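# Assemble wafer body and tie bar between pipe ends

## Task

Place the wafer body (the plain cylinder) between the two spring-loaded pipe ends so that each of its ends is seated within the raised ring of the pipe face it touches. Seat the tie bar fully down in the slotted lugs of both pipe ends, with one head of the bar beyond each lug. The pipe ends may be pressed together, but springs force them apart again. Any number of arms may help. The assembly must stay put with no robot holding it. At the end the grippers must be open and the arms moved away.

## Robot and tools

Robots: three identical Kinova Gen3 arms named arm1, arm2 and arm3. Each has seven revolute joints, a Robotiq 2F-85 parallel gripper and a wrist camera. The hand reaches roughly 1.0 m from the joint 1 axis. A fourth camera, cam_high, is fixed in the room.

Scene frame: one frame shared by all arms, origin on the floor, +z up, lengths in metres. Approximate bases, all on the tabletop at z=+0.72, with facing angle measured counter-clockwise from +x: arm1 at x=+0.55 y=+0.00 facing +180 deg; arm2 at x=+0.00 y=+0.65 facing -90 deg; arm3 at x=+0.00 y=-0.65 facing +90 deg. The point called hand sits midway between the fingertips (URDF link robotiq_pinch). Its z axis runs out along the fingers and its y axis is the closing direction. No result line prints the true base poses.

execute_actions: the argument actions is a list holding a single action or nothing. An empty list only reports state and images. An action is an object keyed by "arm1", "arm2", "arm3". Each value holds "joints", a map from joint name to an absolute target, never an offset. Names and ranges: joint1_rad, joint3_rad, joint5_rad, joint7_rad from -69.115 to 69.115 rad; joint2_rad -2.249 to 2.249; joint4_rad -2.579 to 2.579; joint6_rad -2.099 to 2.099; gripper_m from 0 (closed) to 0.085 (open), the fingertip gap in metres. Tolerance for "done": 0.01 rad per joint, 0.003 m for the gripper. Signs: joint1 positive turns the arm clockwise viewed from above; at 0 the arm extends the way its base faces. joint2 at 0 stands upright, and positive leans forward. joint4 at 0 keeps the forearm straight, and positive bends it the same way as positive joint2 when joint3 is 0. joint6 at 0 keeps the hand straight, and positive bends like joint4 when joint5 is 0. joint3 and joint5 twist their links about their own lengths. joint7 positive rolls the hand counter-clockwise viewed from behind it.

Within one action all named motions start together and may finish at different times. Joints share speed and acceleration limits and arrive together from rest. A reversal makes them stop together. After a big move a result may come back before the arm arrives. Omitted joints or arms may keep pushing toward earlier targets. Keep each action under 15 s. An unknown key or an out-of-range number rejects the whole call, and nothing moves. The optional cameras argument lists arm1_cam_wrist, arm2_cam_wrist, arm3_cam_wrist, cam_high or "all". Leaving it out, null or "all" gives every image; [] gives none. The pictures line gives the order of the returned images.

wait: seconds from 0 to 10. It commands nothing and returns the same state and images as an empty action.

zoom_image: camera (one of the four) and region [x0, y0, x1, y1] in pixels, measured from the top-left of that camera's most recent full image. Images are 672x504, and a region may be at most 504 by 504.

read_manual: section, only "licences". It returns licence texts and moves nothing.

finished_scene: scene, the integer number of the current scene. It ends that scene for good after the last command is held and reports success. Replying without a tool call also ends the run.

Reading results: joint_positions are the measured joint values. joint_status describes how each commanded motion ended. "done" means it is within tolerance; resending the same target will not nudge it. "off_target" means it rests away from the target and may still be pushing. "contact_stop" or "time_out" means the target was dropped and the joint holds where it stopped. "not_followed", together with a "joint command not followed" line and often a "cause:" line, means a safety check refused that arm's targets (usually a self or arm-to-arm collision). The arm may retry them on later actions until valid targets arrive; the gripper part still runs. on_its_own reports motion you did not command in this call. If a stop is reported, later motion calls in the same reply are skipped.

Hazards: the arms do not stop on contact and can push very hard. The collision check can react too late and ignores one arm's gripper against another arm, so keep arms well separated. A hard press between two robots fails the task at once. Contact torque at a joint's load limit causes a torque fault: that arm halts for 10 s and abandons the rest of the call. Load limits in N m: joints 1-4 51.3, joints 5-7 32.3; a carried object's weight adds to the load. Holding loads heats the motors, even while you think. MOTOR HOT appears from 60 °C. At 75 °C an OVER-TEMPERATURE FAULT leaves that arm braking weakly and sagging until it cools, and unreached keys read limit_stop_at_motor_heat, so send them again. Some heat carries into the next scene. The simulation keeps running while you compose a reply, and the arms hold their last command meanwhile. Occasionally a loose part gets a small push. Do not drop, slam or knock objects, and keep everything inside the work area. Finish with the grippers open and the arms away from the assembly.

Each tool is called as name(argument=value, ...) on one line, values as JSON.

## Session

execute_actions(actions=[])

Scene clock: 0.00 s.
Motor temperatures (°C, as the motors report them): arm1=[29 26 23 28 34 29 41] | arm2=[27 27 25 29 34 31 34] | arm3=[30 31 26 26 33 41 41]
arm1.joint_positions: joint1_rad=-0.009 joint2_rad=-0.398 joint3_rad=-0.079 joint4_rad=+1.509 joint5_rad=-0.035 joint6_rad=+2.027 joint7_rad=+1.479 gripper_m=+0.085
arm1.joint_status: not commanded
arm1.hand: x=+0.4320 y=-0.0029 z=+1.2276 quat_wxyz=(-0.004, -1.000, -0.025, +0.002) (m; scene frame)
arm2.joint_positions: joint1_rad=-0.008 joint2_rad=-0.397 joint3_rad=-0.073 joint4_rad=+1.512 joint5_rad=-0.031 joint6_rad=+2.023 joint7_rad=+1.480 gripper_m=+0.085
arm2.joint_status: not commanded
arm2.hand: x=+0.0096 y=+0.5278 z=+1.2444 quat_wxyz=(+0.004, -0.691, -0.723, +0.003) (m; scene frame)
arm3.joint_positions: joint1_rad=-0.007 joint2_rad=-0.398 joint3_rad=-0.073 joint4_rad=+1.514 joint5_rad=-0.035 joint6_rad=+2.027 joint7_rad=+1.476 gripper_m=+0.085
arm3.joint_status: not commanded
arm3.hand: x=+0.0033 y=-0.5260 z=+1.3205 quat_wxyz=(+0.009, +0.708, -0.707, +0.001) (m; scene frame)
pictures: arm1_cam_wrist, arm2_cam_wrist, arm3_cam_wrist, cam_high
Images, in order (width x height): arm1_cam_wrist 672x504, arm2_cam_wrist 672x504, arm3_cam_wrist 672x504, cam_high 672x504.

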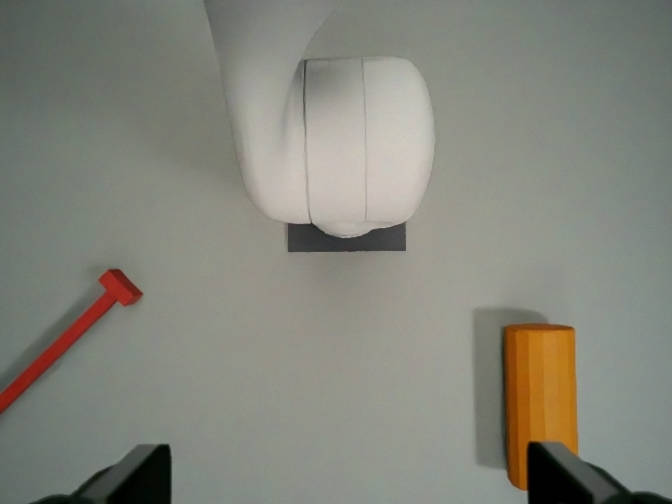

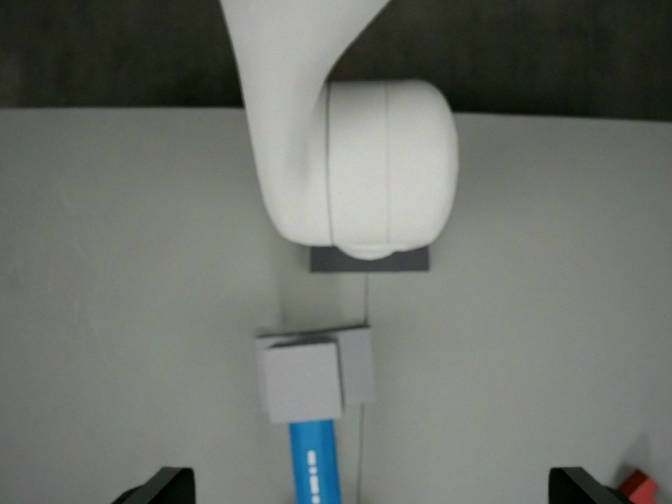

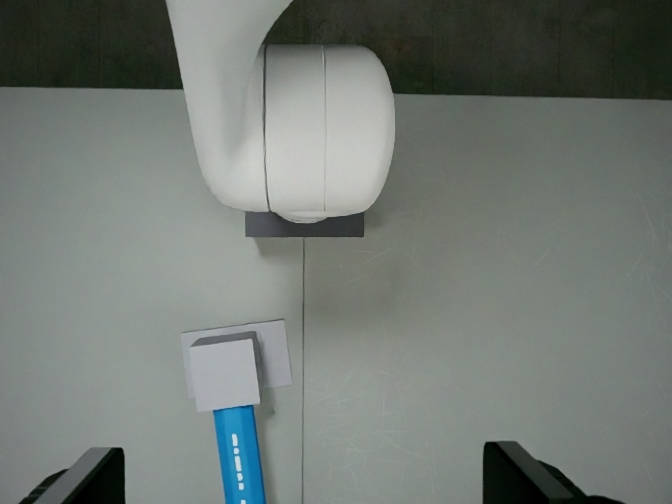

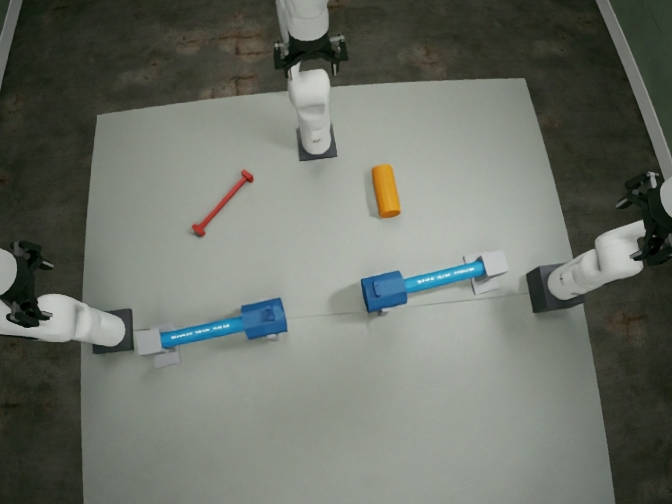

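execute_actions(actions=[{"arm1":{"joints":{"joint1_rad":-0.81,"joint2_rad":0.1882,"joint3_rad":0,"joint4_rad":2.235,"joint5_rad":0,"joint6_rad":0.7184,"joint7_rad":0.787}},"arm2":{"joints":{"joint1_rad":0.047,"joint2_rad":0.2496,"joint3_rad":0,"joint4_rad":1.8193,"joint5_rad":0,"joint6_rad":1.0727,"joint7_rad":1.748}},"arm3":{"joints":{"joint1_rad":0.1114,"joint2_rad":0.4402,"joint3_rad":0,"joint4_rad":1.8162,"joint5_rad":0,"joint6_rad":0.8852,"joint7_rad":1.854}}}], cameras=["arm1_cam_wrist","arm2_cam_wrist","arm3_cam_wrist"])

Scene clock: 2.53 s.
Motor temperatures (°C, as the motors report them): arm1=[29 26 23 28 34 29 41] | arm2=[27 27 25 28 34 31 34] | arm3=[30 31 26 26 33 41 41]
arm1.joint_positions: joint1_rad=-0.810 joint2_rad=+0.188 joint3_rad=+0.000 joint4_rad=+2.235 joint5_rad=+0.000 joint6_rad=+0.718 joint7_rad=+0.787 gripper_m=+0.085
arm1.joint_status: all done
arm1.hand: x=+0.3439 y=-0.1979 z=+0.8784 quat_wxyz=(-0.004, -0.999, -0.035, +0.001) (m; scene frame)
arm2.joint_positions: joint1_rad=+0.047 joint2_rad=+0.250 joint3_rad=+0.000 joint4_rad=+1.819 joint5_rad=+0.000 joint6_rad=+1.073 joint7_rad=+1.748 gripper_m=+0.085
arm2.joint_status: all done
arm2.hand: x=-0.0225 y=+0.2690 z=+0.9748 quat_wxyz=(+0.005, -0.642, -0.767, +0.002) (m; scene frame)
arm3.joint_positions: joint1_rad=+0.111 joint2_rad=+0.440 joint3_rad=+0.000 joint4_rad=+1.816 joint5_rad=+0.000 joint6_rad=+0.885 joint7_rad=+1.854 gripper_m=+0.085
arm3.joint_status: all done
arm3.hand: x=+0.0700 y=-0.2306 z=+0.9725 quat_wxyz=(+0.007, +0.767, -0.641, +0.001) (m; scene frame)
pictures: arm1_cam_wrist, arm2_cam_wrist, arm3_cam_wrist
Images, in order (width x height): arm1_cam_wrist 672x504, arm2_cam_wrist 672x504, arm3_cam_wrist 672x504.

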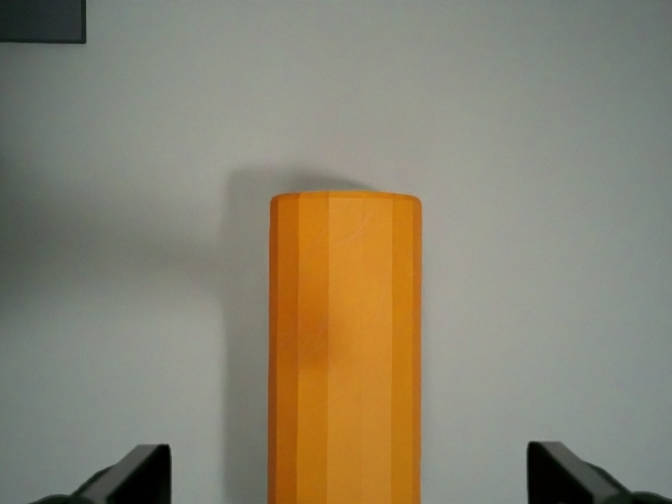

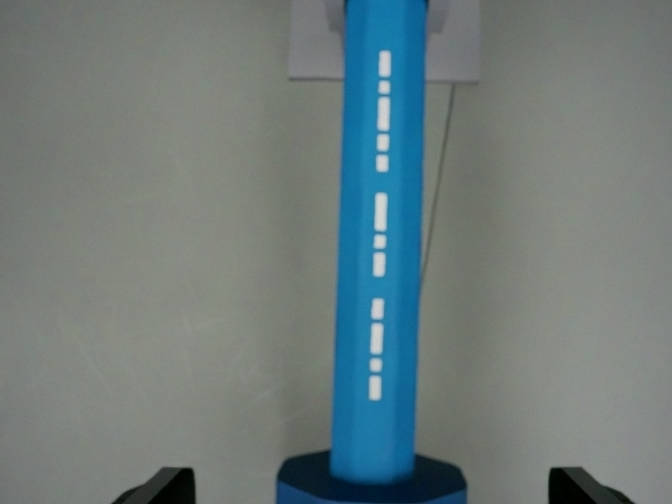

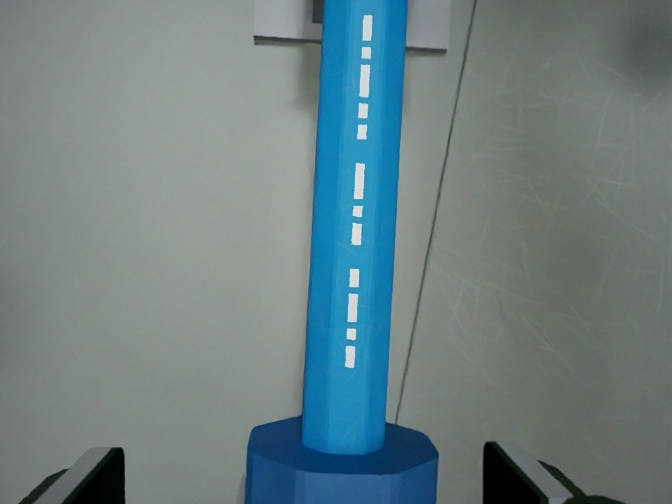

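execute_actions(actions=[{"arm1":{"joints":{"joint2_rad":0.5256,"joint4_rad":2.3768,"joint6_rad":0.2392}},"arm2":{"joints":{"joint1_rad":0.0197,"joint2_rad":0.5628,"joint4_rad":2.0616,"joint6_rad":0.5172,"joint7_rad":1.686}},"arm3":{"joints":{"joint1_rad":0.0928,"joint2_rad":0.7894,"joint4_rad":1.9535,"joint6_rad":0.3987,"joint7_rad":1.80}}}], cameras=[])

execute_actions(actions=[{"arm1":{"joints":{"gripper_m":0.04}},"arm2":{"joints":{"gripper_m":0.06}},"arm3":{"joints":{"gripper_m":0.06}}}], cameras=["arm2_cam_wrist","arm3_cam_wrist"])

Scene clock: 6.47 s.
Motor temperatures (°C, as the motors report them): arm1=[29 26 23 28 34 29 41] | arm2=[27 27 25 28 34 31 34] | arm3=[30 31 26 26 33 41 41]
arm1.joint_positions: joint1_rad=-0.810 joint2_rad=+0.525 joint3_rad=+0.000 joint4_rad=+2.377 joint5_rad=+0.000 joint6_rad=+0.239 joint7_rad=+0.787 gripper_m=+0.085
arm1.joint_status: all done
arm1.hand: x=+0.3437 y=-0.1988 z=+0.7604 quat_wxyz=(-0.004, -0.999, -0.035, +0.001) (m; scene frame)
arm2.joint_positions: joint1_rad=+0.020 joint2_rad=+0.563 joint3_rad=+0.000 joint4_rad=+2.062 joint5_rad=+0.000 joint6_rad=+0.517 joint7_rad=+1.686 gripper_m=+0.085
arm2.joint_status: all done
arm2.hand: x=-0.0138 y=+0.2693 z=+0.7999 quat_wxyz=(+0.005, -0.655, -0.756, +0.002) (m; scene frame)
arm3.joint_positions: joint1_rad=+0.093 joint2_rad=+0.789 joint3_rad=+0.000 joint4_rad=+1.954 joint5_rad=+0.000 joint6_rad=+0.399 joint7_rad=+1.800 gripper_m=+0.085
arm3.joint_status: all done
arm3.hand: x=+0.0607 y=-0.2331 z=+0.7976 quat_wxyz=(+0.007, +0.756, -0.655, +0.001) (m; scene frame)
pictures: none
No camera images: the call's "cameras" was empty. Leave "cameras" out to get every camera's image.

Scene clock: 7.30 s.
Motor temperatures (°C, as the motors report them): arm1=[29 26 23 28 34 29 41] | arm2=[27 27 25 28 34 31 34] | arm3=[30 31 26 26 33 41 41]
arm1.joint_positions: joint1_rad=-0.810 joint2_rad=+0.522 joint3_rad=+0.000 joint4_rad=+2.378 joint5_rad=+0.000 joint6_rad=+0.241 joint7_rad=+0.787 gripper_m=+0.061
arm1.joint_status: gripper_m off_target (ended at +0.061, target +0.040)
arm1.hand: x=+0.3438 y=-0.1986 z=+0.7613 quat_wxyz=(-0.004, -0.999, -0.035, +0.002) (m; scene frame)
arm2.joint_positions: joint1_rad=+0.020 joint2_rad=+0.563 joint3_rad=+0.000 joint4_rad=+2.062 joint5_rad=+0.000 joint6_rad=+0.517 joint7_rad=+1.686 gripper_m=+0.060
arm2.joint_status: all done
arm2.hand: x=-0.0138 y=+0.2693 z=+0.7998 quat_wxyz=(+0.005, -0.655, -0.756, +0.002) (m; scene frame)
arm3.joint_positions: joint1_rad=+0.092 joint2_rad=+0.789 joint3_rad=-0.001 joint4_rad=+1.954 joint5_rad=+0.000 joint6_rad=+0.399 joint7_rad=+1.800 gripper_m=+0.060
arm3.joint_status: all done
arm3.hand: x=+0.0597 y=-0.2332 z=+0.7977 quat_wxyz=(+0.007, +0.756, -0.654, +0.000) (m; scene frame)
pictures: arm2_cam_wrist, arm3_cam_wrist
Images, in order (width x height): arm2_cam_wrist 672x504, arm3_cam_wrist 672x504.

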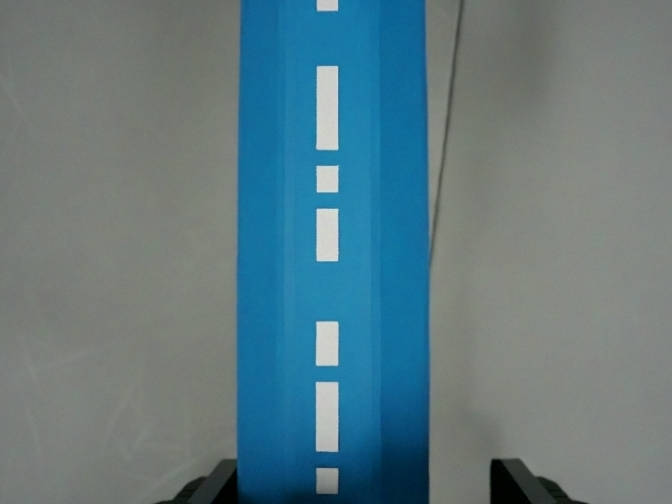

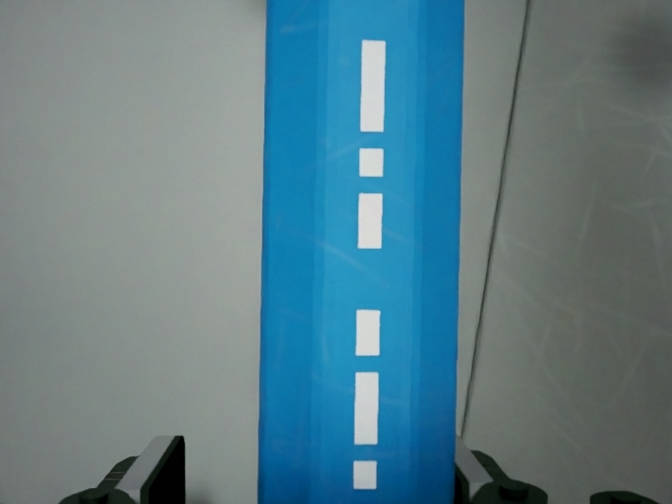

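execute_actions(actions=[{"arm1":{"joints":{"joint2_rad":0.2146,"joint4_rad":1.97,"joint6_rad":0.957}}}], cameras=[])

execute_actions(actions=[{"arm1":{"joints":{"joint1_rad":0.027,"joint7_rad":3.268,"joint2_rad":0.6014,"joint4_rad":1.2842,"joint6_rad":1.256}}}], cameras=[])

execute_actions(actions=[{"arm1":{"joints":{"joint2_rad":0.7549,"joint4_rad":1.4742,"joint6_rad":0.9125}}}], cameras=["arm1_cam_wrist","cam_high"])

zoom_image(camera="cam_high", region=[200, 230, 460, 360])

Scene clock: 9.20 s.
Motor temperatures (°C, as the motors report them): arm1=[29 26 23 28 34 29 41] | arm2=[27 27 25 28 34 31 34] | arm3=[30 31 26 26 33 41 41]
arm1.joint_positions: joint1_rad=-0.810 joint2_rad=+0.216 joint3_rad=+0.000 joint4_rad=+1.971 joint5_rad=+0.000 joint6_rad=+0.957 joint7_rad=+0.787 gripper_m=+0.061
arm1.joint_status: all done
arm1.hand: x=+0.3044 y=-0.2431 z=+0.9316 quat_wxyz=(-0.003, -0.999, -0.035, +0.001) (m; scene frame)
arm2.joint_positions: joint1_rad=+0.020 joint2_rad=+0.563 joint3_rad=+0.000 joint4_rad=+2.062 joint5_rad=+0.000 joint6_rad=+0.517 joint7_rad=+1.686 gripper_m=+0.060
arm2.joint_status: not commanded
arm2.hand: x=-0.0138 y=+0.2693 z=+0.7998 quat_wxyz=(+0.005, -0.655, -0.756, +0.002) (m; scene frame)
arm3.joint_positions: joint1_rad=+0.092 joint2_rad=+0.789 joint3_rad=-0.001 joint4_rad=+1.954 joint5_rad=+0.000 joint6_rad=+0.399 joint7_rad=+1.800 gripper_m=+0.060
arm3.joint_status: not commanded
arm3.hand: x=+0.0597 y=-0.2332 z=+0.7977 quat_wxyz=(+0.007, +0.756, -0.654, +0.000) (m; scene frame)
pictures: none
No camera images: the call's "cameras" was empty. Leave "cameras" out to get every camera's image.

Scene clock: 11.97 s.
Motor temperatures (°C, as the motors report them): arm1=[29 26 23 28 34 29 41] | arm2=[27 27 25 28 34 31 34] | arm3=[30 31 26 26 33 41 41]
arm1.joint_positions: joint1_rad=+0.027 joint2_rad=+0.603 joint3_rad=+0.000 joint4_rad=+1.285 joint5_rad=+0.000 joint6_rad=+1.256 joint7_rad=+3.268 gripper_m=+0.061
arm1.joint_status: all done
arm1.hand: x=+0.0136 y=+0.0172 z=+0.9493 quat_wxyz=(-0.003, -0.654, -0.756, +0.003) (m; scene frame)
arm2.joint_positions: joint1_rad=+0.020 joint2_rad=+0.563 joint3_rad=+0.000 joint4_rad=+2.062 joint5_rad=+0.000 joint6_rad=+0.517 joint7_rad=+1.686 gripper_m=+0.060
arm2.joint_status: not commanded
arm2.hand: x=-0.0138 y=+0.2693 z=+0.7998 quat_wxyz=(+0.005, -0.655, -0.756, +0.002) (m; scene frame)
arm3.joint_positions: joint1_rad=+0.092 joint2_rad=+0.790 joint3_rad=-0.001 joint4_rad=+1.954 joint5_rad=+0.000 joint6_rad=+0.399 joint7_rad=+1.800 gripper_m=+0.060
arm3.joint_status: not commanded
arm3.hand: x=+0.0598 y=-0.2336 z=+0.7973 quat_wxyz=(+0.007, +0.756, -0.654, +0.001) (m; scene frame)
pictures: none
No camera images: the call's "cameras" was empty. Leave "cameras" out to get every camera's image.

Scene clock: 13.17 s.
Motor temperatures (°C, as the motors report them): arm1=[29 26 23 28 34 29 41] | arm2=[27 27 25 28 34 31 34] | arm3=[30 31 26 26 33 41 41]
arm1.joint_positions: joint1_rad=+0.027 joint2_rad=+0.757 joint3_rad=+0.000 joint4_rad=+1.475 joint5_rad=+0.000 joint6_rad=+0.912 joint7_rad=+3.268 gripper_m=+0.061
arm1.joint_status: all done
arm1.hand: x=+0.0136 y=+0.0163 z=+0.8139 quat_wxyz=(-0.003, -0.655, -0.756, +0.003) (m; scene frame)
arm2.joint_positions: joint1_rad=+0.020 joint2_rad=+0.563 joint3_rad=+0.000 joint4_rad=+2.062 joint5_rad=+0.000 joint6_rad=+0.517 joint7_rad=+1.686 gripper_m=+0.060
arm2.joint_status: not commanded
arm2.hand: x=-0.0138 y=+0.2693 z=+0.7998 quat_wxyz=(+0.005, -0.655, -0.756, +0.002) (m; scene frame)
arm3.joint_positions: joint1_rad=+0.092 joint2_rad=+0.790 joint3_rad=-0.001 joint4_rad=+1.954 joint5_rad=+0.000 joint6_rad=+0.399 joint7_rad=+1.800 gripper_m=+0.060
arm3.joint_status: not commanded
arm3.hand: x=+0.0598 y=-0.2336 z=+0.7973 quat_wxyz=(+0.007, +0.756, -0.654, +0.001) (m; scene frame)
pictures: arm1_cam_wrist, cam_high
Images, in order (width x height): arm1_cam_wrist 672x504, cam_high 672x504.

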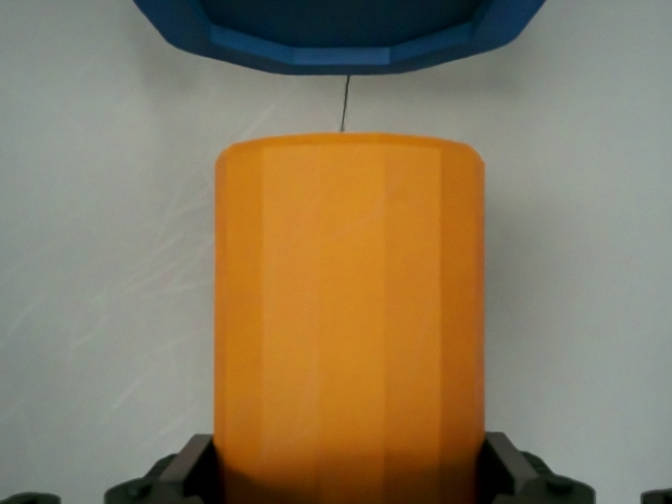

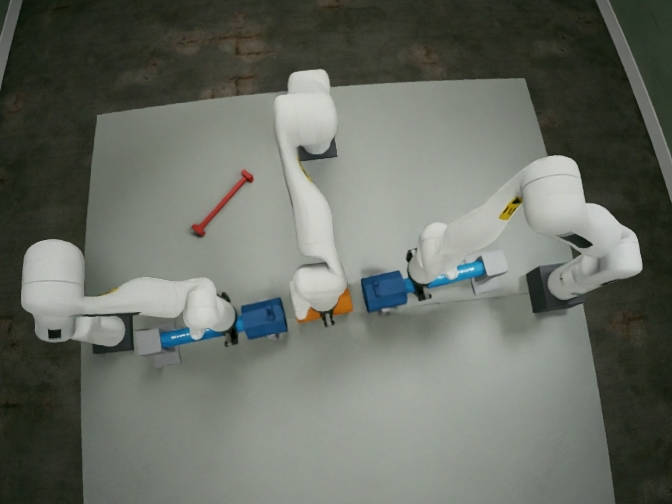

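Region (200, 230, 460, 360) of cam_high's 672x504 image, scaled by 1.938, with more detail than that image has.

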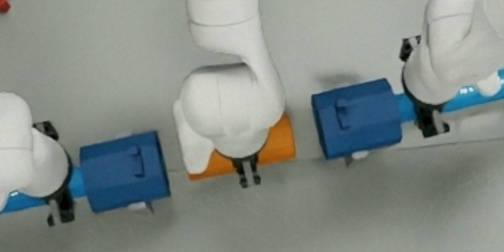

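execute_actions(actions=[{"arm1":{"joints":{"joint2_rad":0.7586,"joint4_rad":1.4663,"joint6_rad":0.9167}},"arm2":{"joints":{"joint1_rad":-0.0137,"joint2_rad":0.6985,"joint4_rad":1.7394,"joint6_rad":0.7037,"joint7_rad":1.653}},"arm3":{"joints":{"joint1_rad":0.0435,"joint2_rad":0.9211,"joint4_rad":1.558,"joint6_rad":0.6625,"joint7_rad":1.751}}}], cameras=["arm1_cam_wrist","cam_high"])

zoom_image(camera="cam_high", region=[200, 230, 460, 360])

Scene clock: 16.73 s.
Motor temperatures (°C, as the motors report them): arm1=[29 26 23 28 34 29 41] | arm2=[27 27 25 29 34 31 34] | arm3=[30 31 26 26 33 41 41]
arm1.joint_positions: joint1_rad=+0.027 joint2_rad=+0.760 joint3_rad=+0.001 joint4_rad=+1.467 joint5_rad=+0.001 joint6_rad=+0.916 joint7_rad=+3.268 gripper_m=+0.061
arm1.joint_status: all done
arm1.hand: x=+0.0115 y=+0.0170 z=+0.8138 quat_wxyz=(-0.002, -0.655, -0.756, +0.002) (m; scene frame)
arm2.joint_positions: joint1_rad=-0.001 joint2_rad=+0.692 joint3_rad=+0.003 joint4_rad=+1.801 joint5_rad=+0.001 joint6_rad=+0.765 joint7_rad=+1.648 gripper_m=+0.060
arm2.joint_status: joint1_rad time_out (moved -0.021 of -0.033); joint4_rad time_out (moved -0.260 of -0.322); joint6_rad time_out (moved +0.248 of +0.187); the others done
arm2.hand: x=-0.0059 y=+0.2270 z=+0.7926 quat_wxyz=(+0.046, -0.661, -0.748, -0.039) (m; scene frame)
arm3.joint_positions: joint1_rad=+0.058 joint2_rad=+0.918 joint3_rad=+0.004 joint4_rad=+1.624 joint5_rad=+0.002 joint6_rad=+0.724 joint7_rad=+1.755 gripper_m=+0.060
arm3.joint_status: joint1_rad time_out (moved -0.034 of -0.049); joint4_rad time_out (moved -0.330 of -0.396); joint6_rad time_out (moved +0.325 of +0.263); the others done
arm3.hand: x=+0.0513 y=-0.1791 z=+0.7888 quat_wxyz=(+0.054, +0.751, -0.657, +0.041) (m; scene frame)
pictures: arm1_cam_wrist, cam_high
Images, in order (width x height): arm1_cam_wrist 672x504, cam_high 672x504.

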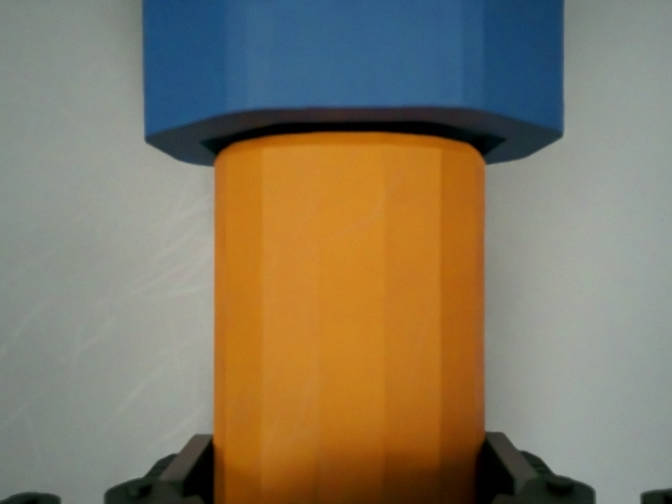

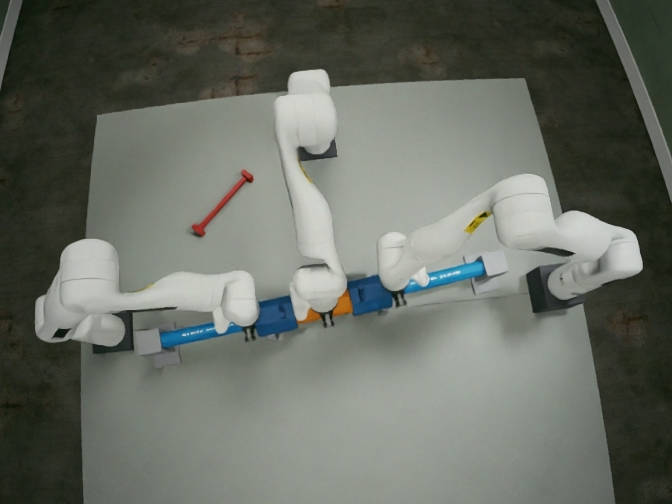

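Region (200, 230, 460, 360) of cam_high's 672x504 image, scaled by 1.938, with more detail than that image has.

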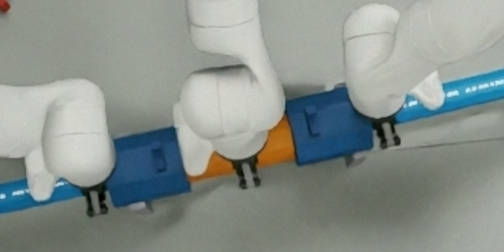

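execute_actions(actions=[{"arm1":{"joints":{"joint2_rad":0.7509,"joint4_rad":1.467,"joint6_rad":0.9237}},"arm2":{"joints":{"joint1_rad":-0.0137,"joint2_rad":0.6985,"joint4_rad":1.7394,"joint6_rad":0.7037,"joint7_rad":1.653}},"arm3":{"joints":{"joint1_rad":0.0435,"joint2_rad":0.9211,"joint4_rad":1.558,"joint6_rad":0.6625,"joint7_rad":1.751}}}], cameras=["arm1_cam_wrist","cam_high"])

zoom_image(camera="cam_high", region=[200, 230, 460, 360])

Scene clock: 19.13 s.
Motor temperatures (°C, as the motors report them): arm1=[29 26 23 28 34 29 41] | arm2=[27 27 25 29 34 31 34] | arm3=[30 31 26 26 33 42 41]
arm1.joint_positions: joint1_rad=+0.027 joint2_rad=+0.753 joint3_rad=+0.000 joint4_rad=+1.468 joint5_rad=+0.000 joint6_rad=+0.924 joint7_rad=+3.268 gripper_m=+0.061
arm1.joint_status: all done
arm1.hand: x=+0.0127 y=+0.0163 z=+0.8178 quat_wxyz=(-0.003, -0.655, -0.756, +0.003) (m; scene frame)
arm2.joint_positions: joint1_rad=-0.001 joint2_rad=+0.692 joint3_rad=+0.003 joint4_rad=+1.803 joint5_rad=+0.002 joint6_rad=+0.766 joint7_rad=+1.648 gripper_m=+0.060
arm2.joint_status: joint1_rad time_out (moved +0.000 of -0.013); joint4_rad time_out (moved +0.002 of -0.062); joint6_rad time_out (moved +0.001 of -0.061); the others done
arm2.hand: x=-0.0057 y=+0.2285 z=+0.7922 quat_wxyz=(+0.048, -0.661, -0.748, -0.040) (m; scene frame)
arm3.joint_positions: joint1_rad=+0.057 joint2_rad=+0.918 joint3_rad=+0.003 joint4_rad=+1.625 joint5_rad=+0.002 joint6_rad=+0.727 joint7_rad=+1.756 gripper_m=+0.060
arm3.joint_status: joint1_rad time_out (moved -0.001 of -0.014); joint4_rad time_out (moved +0.001 of -0.066); joint6_rad time_out (moved +0.004 of -0.061); the others done
arm3.hand: x=+0.0500 y=-0.1806 z=+0.7889 quat_wxyz=(+0.056, +0.751, -0.656, +0.042) (m; scene frame)
pictures: arm1_cam_wrist, cam_high
Images, in order (width x height): arm1_cam_wrist 672x504, cam_high 672x504.

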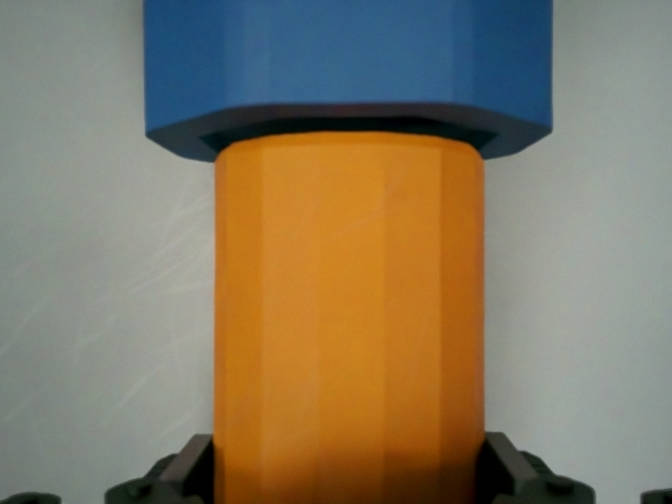

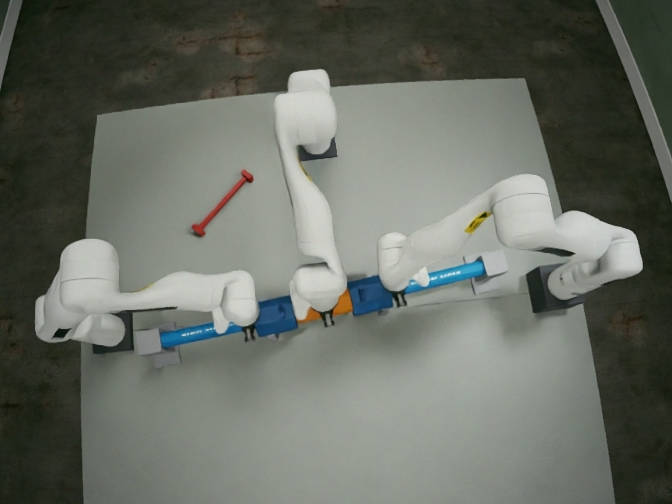

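Region (200, 230, 460, 360) of cam_high's 672x504 image, scaled by 1.938, with more detail than that image has.

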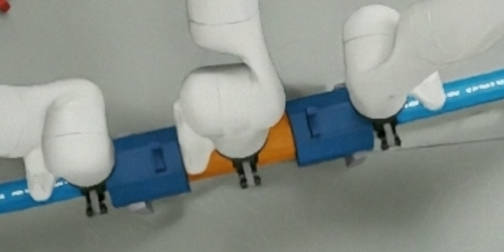

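execute_actions(actions=[{"arm1":{"joints":{"joint2_rad":0.755,"joint4_rad":1.467,"joint6_rad":0.9197}},"arm2":{"joints":{"joint1_rad":-0.0218,"joint2_rad":0.7463,"joint4_rad":1.6279,"joint6_rad":0.7674,"joint7_rad":1.645}},"arm3":{"joints":{"joint1_rad":0.0333,"joint2_rad":0.9667,"joint4_rad":1.4362,"joint6_rad":0.7387,"joint7_rad":1.741}}}], cameras=["arm1_cam_wrist","cam_high"])

zoom_image(camera="cam_high", region=[200, 230, 460, 360])

Scene clock: 29.90 s.
Motor temperatures (°C, as the motors report them): arm1=[29 27 23 28 34 29 41] | arm2=[27 28 25 29 34 31 34] | arm3=[30 31 26 26 33 42 41]
TORQUE FAULT: arm2's joint6_rad reached its load limit. arm2 stopped for 10 seconds, dropped its targets and accepts commands again.
TORQUE FAULT: arm3's joint6_rad reached its load limit. arm3 stopped for 10 seconds, dropped its targets and accepts commands again. The stops added 9.6 s to the call and to motion_time.
arm1.joint_positions: joint1_rad=+0.029 joint2_rad=+0.756 joint3_rad=+0.002 joint4_rad=+1.467 joint5_rad=+0.001 joint6_rad=+0.920 joint7_rad=+3.268 gripper_m=+0.061
arm1.joint_status: all done
arm1.hand: x=+0.0120 y=+0.0187 z=+0.8160 quat_wxyz=(-0.001, -0.655, -0.755, +0.002) (m; scene frame)
arm2.joint_positions: joint1_rad=-0.005 joint2_rad=+0.715 joint3_rad=+0.009 joint4_rad=+1.763 joint5_rad=+0.001 joint6_rad=+0.835 joint7_rad=+1.642 gripper_m=+0.060
arm2.joint_status: joint1_rad torque_fault (moved -0.004 of -0.021); joint2_rad torque_fault (moved +0.023 of +0.054); joint4_rad torque_fault (moved -0.041 of -0.175); joint6_rad torque_fault (moved +0.068 of +0.001); the others done
arm2.hand: x=-0.0066 y=+0.2322 z=+0.7918 quat_wxyz=(+0.067, -0.662, -0.744, -0.057) (m; scene frame)
arm3.joint_positions: joint1_rad=+0.050 joint2_rad=+0.940 joint3_rad=+0.008 joint4_rad=+1.569 joint5_rad=+0.007 joint6_rad=+0.809 joint7_rad=+1.751 gripper_m=+0.060
arm3.joint_status: joint1_rad torque_fault (moved -0.007 of -0.023); joint2_rad torque_fault (moved +0.022 of +0.049); joint4_rad torque_fault (moved -0.056 of -0.188); joint6_rad torque_fault (moved +0.082 of +0.011); joint7_rad torque_fault (moved -0.004 of -0.015)
arm3.hand: x=+0.0507 y=-0.1810 z=+0.7901 quat_wxyz=(+0.072, +0.751, -0.654, +0.060) (m; scene frame)
pictures: arm1_cam_wrist, cam_high
Images, in order (width x height): arm1_cam_wrist 672x504, cam_high 672x504.

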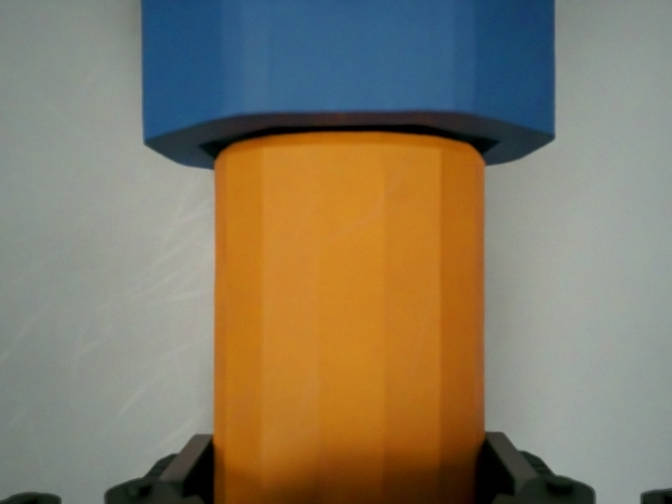

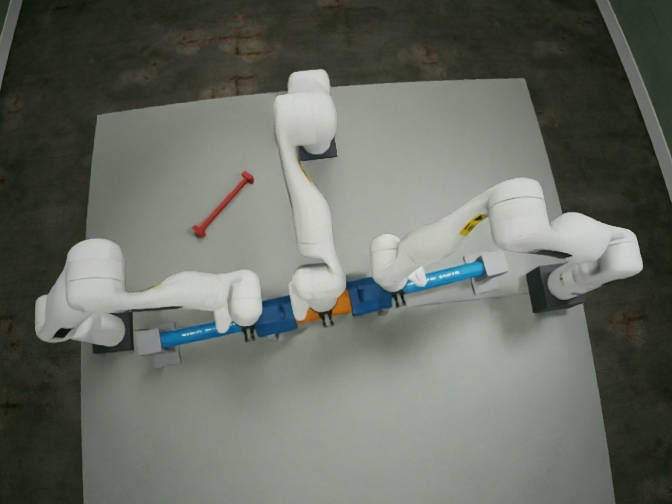

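Region (200, 230, 460, 360) of cam_high's 672x504 image, scaled by 1.938, with more detail than that image has.

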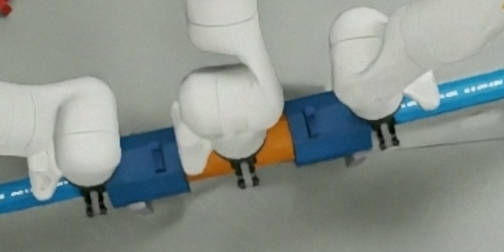

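execute_actions(actions=[{"arm2":{"joints":{"joint1_rad":-0.0137,"joint2_rad":0.7749,"joint3_rad":0,"joint4_rad":1.7586,"joint5_rad":0,"joint6_rad":0.6081,"joint7_rad":1.653,"gripper_m":0.065}},"arm3":{"joints":{"joint1_rad":0.0435,"joint2_rad":0.9981,"joint3_rad":0,"joint4_rad":1.5538,"joint5_rad":0,"joint6_rad":0.5897,"joint7_rad":1.751,"gripper_m":0.065}}}], cameras=["arm1_cam_wrist","cam_high"])

zoom_image(camera="cam_high", region=[200, 230, 460, 360])

Scene clock: 40.83 s.
Motor temperatures (°C, as the motors report them): arm1=[29 27 23 28 34 29 41] | arm2=[27 28 25 29 34 31 34] | arm3=[30 31 26 26 33 42 41]
TORQUE FAULT: arm2's joint6_rad reached its load limit. arm2 stopped for 10 seconds, dropped its targets and accepts commands again.
TORQUE FAULT: arm3's joint6_rad reached its load limit. arm3 stopped for 10 seconds, dropped its targets and accepts commands again. The stops added 9.6 s to the call and to motion_time.
arm1.joint_positions: joint1_rad=+0.028 joint2_rad=+0.756 joint3_rad=+0.001 joint4_rad=+1.468 joint5_rad=+0.001 joint6_rad=+0.920 joint7_rad=+3.268 gripper_m=+0.061
arm1.joint_status: not commanded
arm1.hand: x=+0.0120 y=+0.0175 z=+0.8158 quat_wxyz=(-0.002, -0.655, -0.756, +0.002) (m; scene frame)
arm2.joint_positions: joint1_rad=-0.006 joint2_rad=+0.705 joint3_rad=+0.009 joint4_rad=+1.794 joint5_rad=-0.001 joint6_rad=+0.783 joint7_rad=+1.643 gripper_m=+0.065
arm2.joint_status: joint2_rad torque_fault (moved -0.010 of +0.060); joint4_rad torque_fault (moved +0.031 of -0.004); joint6_rad torque_fault (moved -0.052 of -0.226); joint7_rad torque_fault (moved +0.001 of +0.011); the others done
arm2.hand: x=-0.0062 y=+0.2311 z=+0.7890 quat_wxyz=(+0.056, -0.663, -0.745, -0.046) (m; scene frame)
arm3.joint_positions: joint1_rad=+0.052 joint2_rad=+0.929 joint3_rad=+0.008 joint4_rad=+1.599 joint5_rad=+0.007 joint6_rad=+0.763 joint7_rad=+1.756 gripper_m=+0.065
arm3.joint_status: joint2_rad torque_fault (moved -0.011 of +0.058); joint4_rad torque_fault (moved +0.030 of -0.015); joint6_rad torque_fault (moved -0.046 of -0.220); the others done
arm3.hand: x=+0.0516 y=-0.1805 z=+0.7891 quat_wxyz=(+0.062, +0.753, -0.653, +0.051) (m; scene frame)
pictures: arm1_cam_wrist, cam_high
Images, in order (width x height): arm1_cam_wrist 672x504, cam_high 672x504.

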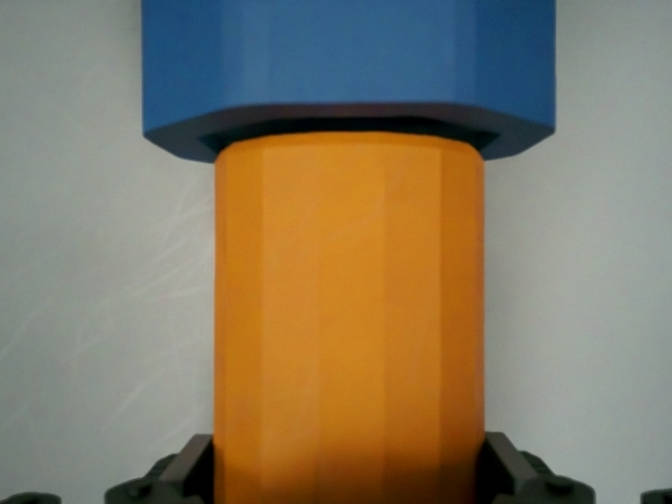

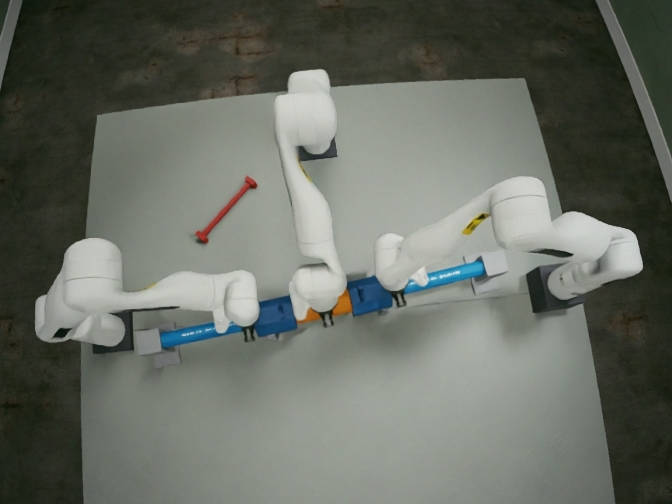

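Region (200, 230, 460, 360) of cam_high's 672x504 image, scaled by 1.938, with more detail than that image has.

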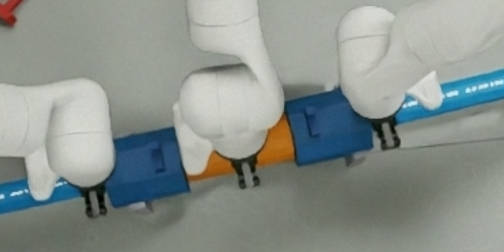

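execute_actions(actions=[{"arm2":{"joints":{"joint1_rad":0.0197,"joint2_rad":0.5628,"joint3_rad":0,"joint4_rad":2.0616,"joint5_rad":0,"joint6_rad":0.5172,"joint7_rad":1.686}},"arm3":{"joints":{"joint1_rad":0.0928,"joint2_rad":0.7894,"joint3_rad":0,"joint4_rad":1.9535,"joint5_rad":0,"joint6_rad":0.3987,"joint7_rad":1.80}}}], cameras=[])

execute_actions(actions=[{"arm2":{"joints":{"joint2_rad":0.6603,"joint4_rad":2.0831,"joint6_rad":0.3982}},"arm3":{"joints":{"joint2_rad":0.8854,"joint4_rad":1.949,"joint6_rad":0.3072}}}], cameras=["cam_high"])

zoom_image(camera="cam_high", region=[200, 230, 460, 360])

Scene clock: 42.53 s.
Motor temperatures (°C, as the motors report them): arm1=[29 27 23 28 34 29 41] | arm2=[27 28 25 29 34 31 34] | arm3=[30 31 26 26 33 42 41]
arm1.joint_positions: joint1_rad=+0.027 joint2_rad=+0.757 joint3_rad=+0.000 joint4_rad=+1.468 joint5_rad=+0.000 joint6_rad=+0.920 joint7_rad=+3.268 gripper_m=+0.061
arm1.joint_status: not commanded
arm1.hand: x=+0.0122 y=+0.0163 z=+0.8156 quat_wxyz=(-0.003, -0.655, -0.756, +0.003) (m; scene frame)
arm2.joint_positions: joint1_rad=+0.020 joint2_rad=+0.563 joint3_rad=+0.000 joint4_rad=+2.062 joint5_rad=+0.000 joint6_rad=+0.517 joint7_rad=+1.686 gripper_m=+0.065
arm2.joint_status: all done
arm2.hand: x=-0.0138 y=+0.2693 z=+0.7998 quat_wxyz=(+0.005, -0.655, -0.756, +0.002) (m; scene frame)
arm3.joint_positions: joint1_rad=+0.093 joint2_rad=+0.790 joint3_rad=+0.000 joint4_rad=+1.953 joint5_rad=+0.000 joint6_rad=+0.399 joint7_rad=+1.800 gripper_m=+0.065
arm3.joint_status: all done
arm3.hand: x=+0.0607 y=-0.2332 z=+0.7975 quat_wxyz=(+0.007, +0.756, -0.655, +0.001) (m; scene frame)
pictures: none
No camera images: the call's "cameras" was empty. Leave "cameras" out to get every camera's image.

Scene clock: 45.07 s.
Motor temperatures (°C, as the motors report them): arm1=[29 27 23 28 34 29 41] | arm2=[27 28 25 29 34 31 34] | arm3=[30 31 26 26 33 42 41]
arm1.joint_positions: joint1_rad=+0.027 joint2_rad=+0.757 joint3_rad=+0.000 joint4_rad=+1.468 joint5_rad=+0.000 joint6_rad=+0.920 joint7_rad=+3.268 gripper_m=+0.061
arm1.joint_status: not commanded
arm1.hand: x=+0.0122 y=+0.0163 z=+0.8156 quat_wxyz=(-0.003, -0.655, -0.756, +0.003) (m; scene frame)
arm2.joint_positions: joint1_rad=+0.020 joint2_rad=+0.616 joint3_rad=+0.000 joint4_rad=+2.088 joint5_rad=+0.000 joint6_rad=+0.417 joint7_rad=+1.686 gripper_m=+0.065
arm2.joint_status: joint2_rad time_out (moved +0.054 of +0.097); joint6_rad time_out (moved -0.101 of -0.119); the others done
arm2.hand: x=-0.0140 y=+0.2664 z=+0.7758 quat_wxyz=(-0.002, -0.655, -0.756, +0.009) (m; scene frame)
arm3.joint_positions: joint1_rad=+0.090 joint2_rad=+0.838 joint3_rad=-0.003 joint4_rad=+1.957 joint5_rad=-0.001 joint6_rad=+0.326 joint7_rad=+1.800 gripper_m=+0.065
arm3.joint_status: joint2_rad time_out (moved +0.049 of +0.096); joint6_rad time_out (moved -0.073 of -0.091); the others done
arm3.hand: x=+0.0578 y=-0.2276 z=+0.7766 quat_wxyz=(-0.001, +0.757, -0.653, -0.007) (m; scene frame)
pictures: cam_high
Images, in order (width x height): cam_high 672x504.

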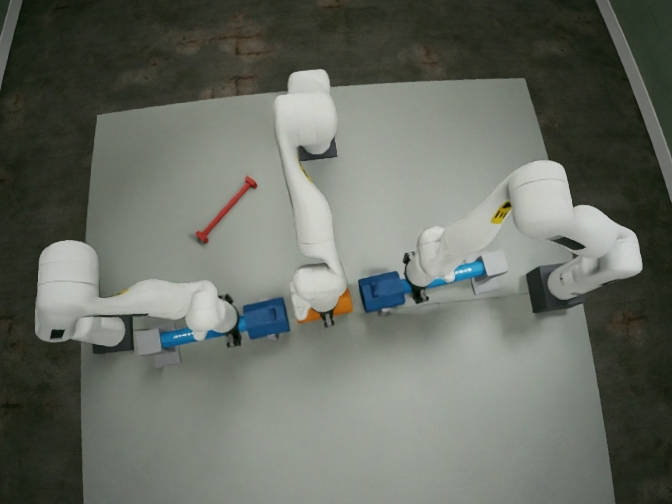

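Region (200, 230, 460, 360) of cam_high's 672x504 image, scaled by 1.938, with more detail than that image has.

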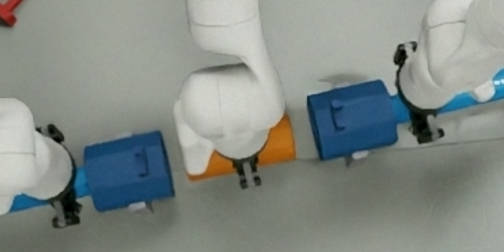

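execute_actions(actions=[{"arm2":{"joints":{"joint1_rad":-0.0077,"joint2_rad":0.7032,"joint4_rad":1.8213,"joint6_rad":0.6171,"joint7_rad":1.659}},"arm3":{"joints":{"joint1_rad":0.0528,"joint2_rad":0.9223,"joint3_rad":0,"joint5_rad":0,"joint4_rad":1.6544,"joint6_rad":0.5649,"joint7_rad":1.76}}}], cameras=["arm1_cam_wrist","cam_high"])

zoom_image(camera="cam_high", region=[200, 230, 460, 360])

Scene clock: 48.47 s.
Motor temperatures (°C, as the motors report them): arm1=[29 27 23 28 34 29 41] | arm2=[27 28 25 29 34 31 34] | arm3=[30 31 26 27 33 42 41]
arm1.joint_positions: joint1_rad=+0.027 joint2_rad=+0.757 joint3_rad=+0.000 joint4_rad=+1.468 joint5_rad=+0.000 joint6_rad=+0.920 joint7_rad=+3.268 gripper_m=+0.061
arm1.joint_status: not commanded
arm1.hand: x=+0.0123 y=+0.0161 z=+0.8156 quat_wxyz=(-0.003, -0.654, -0.756, +0.003) (m; scene frame)
arm2.joint_positions: joint1_rad=+0.001 joint2_rad=+0.699 joint3_rad=+0.003 joint4_rad=+1.860 joint5_rad=+0.002 joint6_rad=+0.652 joint7_rad=+1.658 gripper_m=+0.065
arm2.joint_status: joint4_rad time_out (moved -0.228 of -0.266); joint6_rad time_out (moved +0.235 of +0.200); the others done
arm2.hand: x=-0.0068 y=+0.2268 z=+0.7775 quat_wxyz=(+0.030, -0.658, -0.752, -0.022) (m; scene frame)
arm3.joint_positions: joint1_rad=+0.061 joint2_rad=+0.914 joint3_rad=+0.001 joint4_rad=+1.697 joint5_rad=+0.000 joint6_rad=+0.600 joint7_rad=+1.759 gripper_m=+0.065
arm3.joint_status: joint4_rad time_out (moved -0.259 of -0.302); joint6_rad time_out (moved +0.275 of +0.239); the others done
arm3.hand: x=+0.0501 y=-0.1819 z=+0.7770 quat_wxyz=(+0.034, +0.752, -0.657, +0.022) (m; scene frame)
pictures: arm1_cam_wrist, cam_high
Images, in order (width x height): arm1_cam_wrist 672x504, cam_high 672x504.

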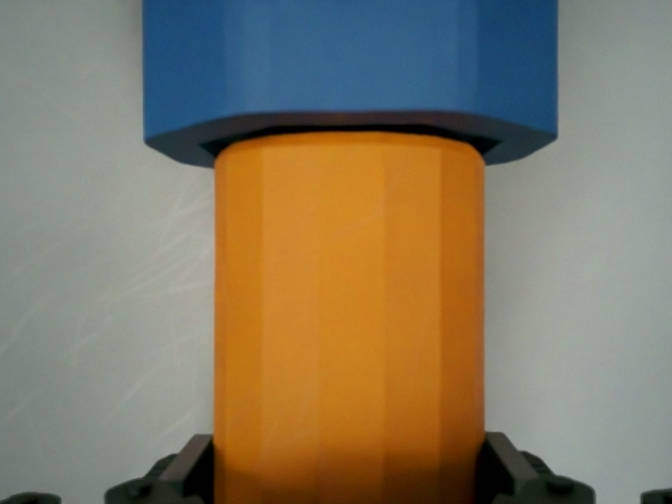

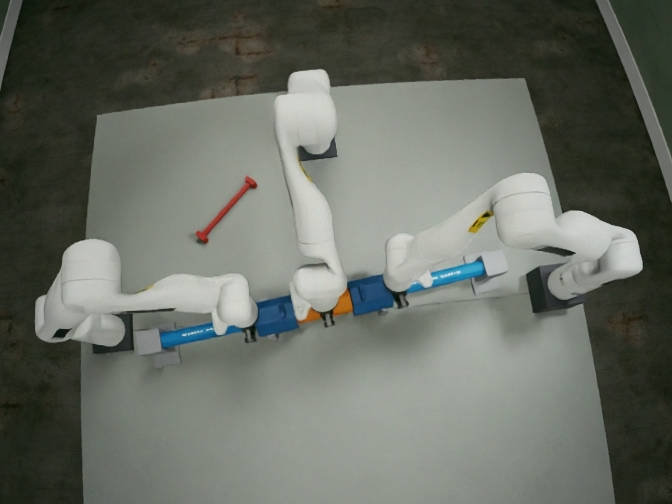

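Region (200, 230, 460, 360) of cam_high's 672x504 image, scaled by 1.938, with more detail than that image has.

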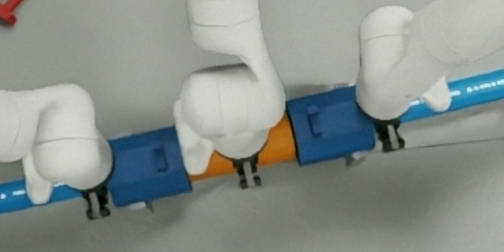

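execute_actions(actions=[{"arm2":{"joints":{"joint1_rad":-0.0137,"joint2_rad":0.7322,"joint4_rad":1.7494,"joint6_rad":0.66,"joint7_rad":1.653}},"arm3":{"joints":{"joint1_rad":0.0453,"joint2_rad":0.9485,"joint4_rad":1.5772,"joint6_rad":0.6159,"joint7_rad":1.752}}}], cameras=["arm1_cam_wrist","cam_high"])

zoom_image(camera="cam_high", region=[200, 230, 460, 360])

Scene clock: 51.17 s.
Motor temperatures (°C, as the motors report them): arm1=[29 27 23 28 34 29 41] | arm2=[27 28 25 30 34 32 34] | arm3=[30 31 26 27 33 42 41]
arm1.joint_positions: joint1_rad=+0.027 joint2_rad=+0.757 joint3_rad=+0.000 joint4_rad=+1.468 joint5_rad=+0.000 joint6_rad=+0.920 joint7_rad=+3.268 gripper_m=+0.061
arm1.joint_status: not commanded
arm1.hand: x=+0.0123 y=+0.0161 z=+0.8156 quat_wxyz=(-0.003, -0.654, -0.756, +0.003) (m; scene frame)
arm2.joint_positions: joint1_rad=+0.000 joint2_rad=+0.717 joint3_rad=+0.004 joint4_rad=+1.818 joint5_rad=+0.003 joint6_rad=+0.727 joint7_rad=+1.654 gripper_m=+0.065
arm2.joint_status: joint1_rad time_out (moved -0.001 of -0.015); joint2_rad time_out (moved +0.019 of +0.034); joint4_rad time_out (moved -0.042 of -0.110); joint6_rad time_out (moved +0.074 of +0.008); the others done
arm2.hand: x=-0.0073 y=+0.2308 z=+0.7780 quat_wxyz=(+0.048, -0.659, -0.750, -0.040) (m; scene frame)
arm3.joint_positions: joint1_rad=+0.057 joint2_rad=+0.931 joint3_rad=+0.002 joint4_rad=+1.651 joint5_rad=+0.001 joint6_rad=+0.686 joint7_rad=+1.751 gripper_m=+0.065
arm3.joint_status: joint1_rad time_out (moved -0.004 of -0.015); joint2_rad time_out (moved +0.017 of +0.035); joint4_rad time_out (moved -0.046 of -0.120); joint6_rad time_out (moved +0.086 of +0.016); the others done
arm3.hand: x=+0.0492 y=-0.1871 z=+0.7779 quat_wxyz=(+0.055, +0.750, -0.658, +0.041) (m; scene frame)
pictures: arm1_cam_wrist, cam_high
Images, in order (width x height): arm1_cam_wrist 672x504, cam_high 672x504.

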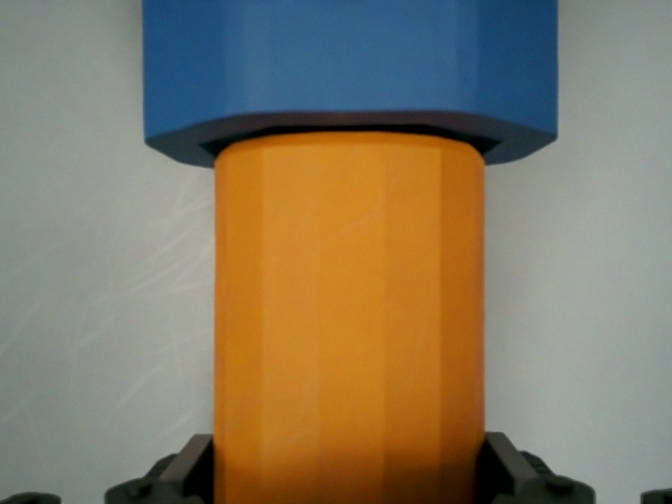

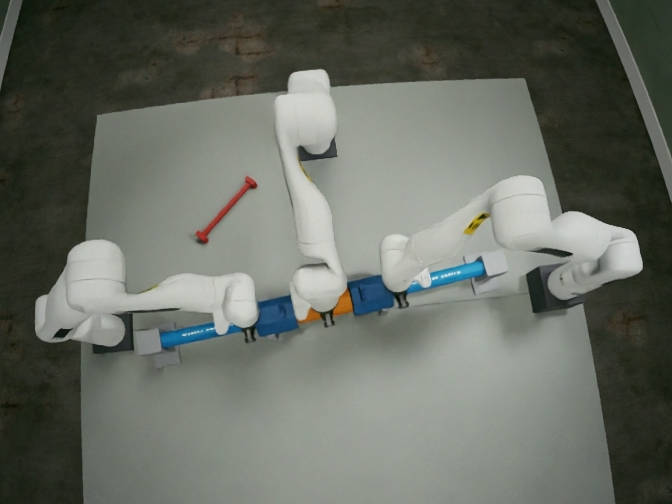

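Region (200, 230, 460, 360) of cam_high's 672x504 image, scaled by 1.938, with more detail than that image has.

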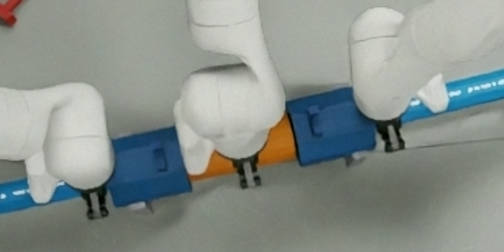

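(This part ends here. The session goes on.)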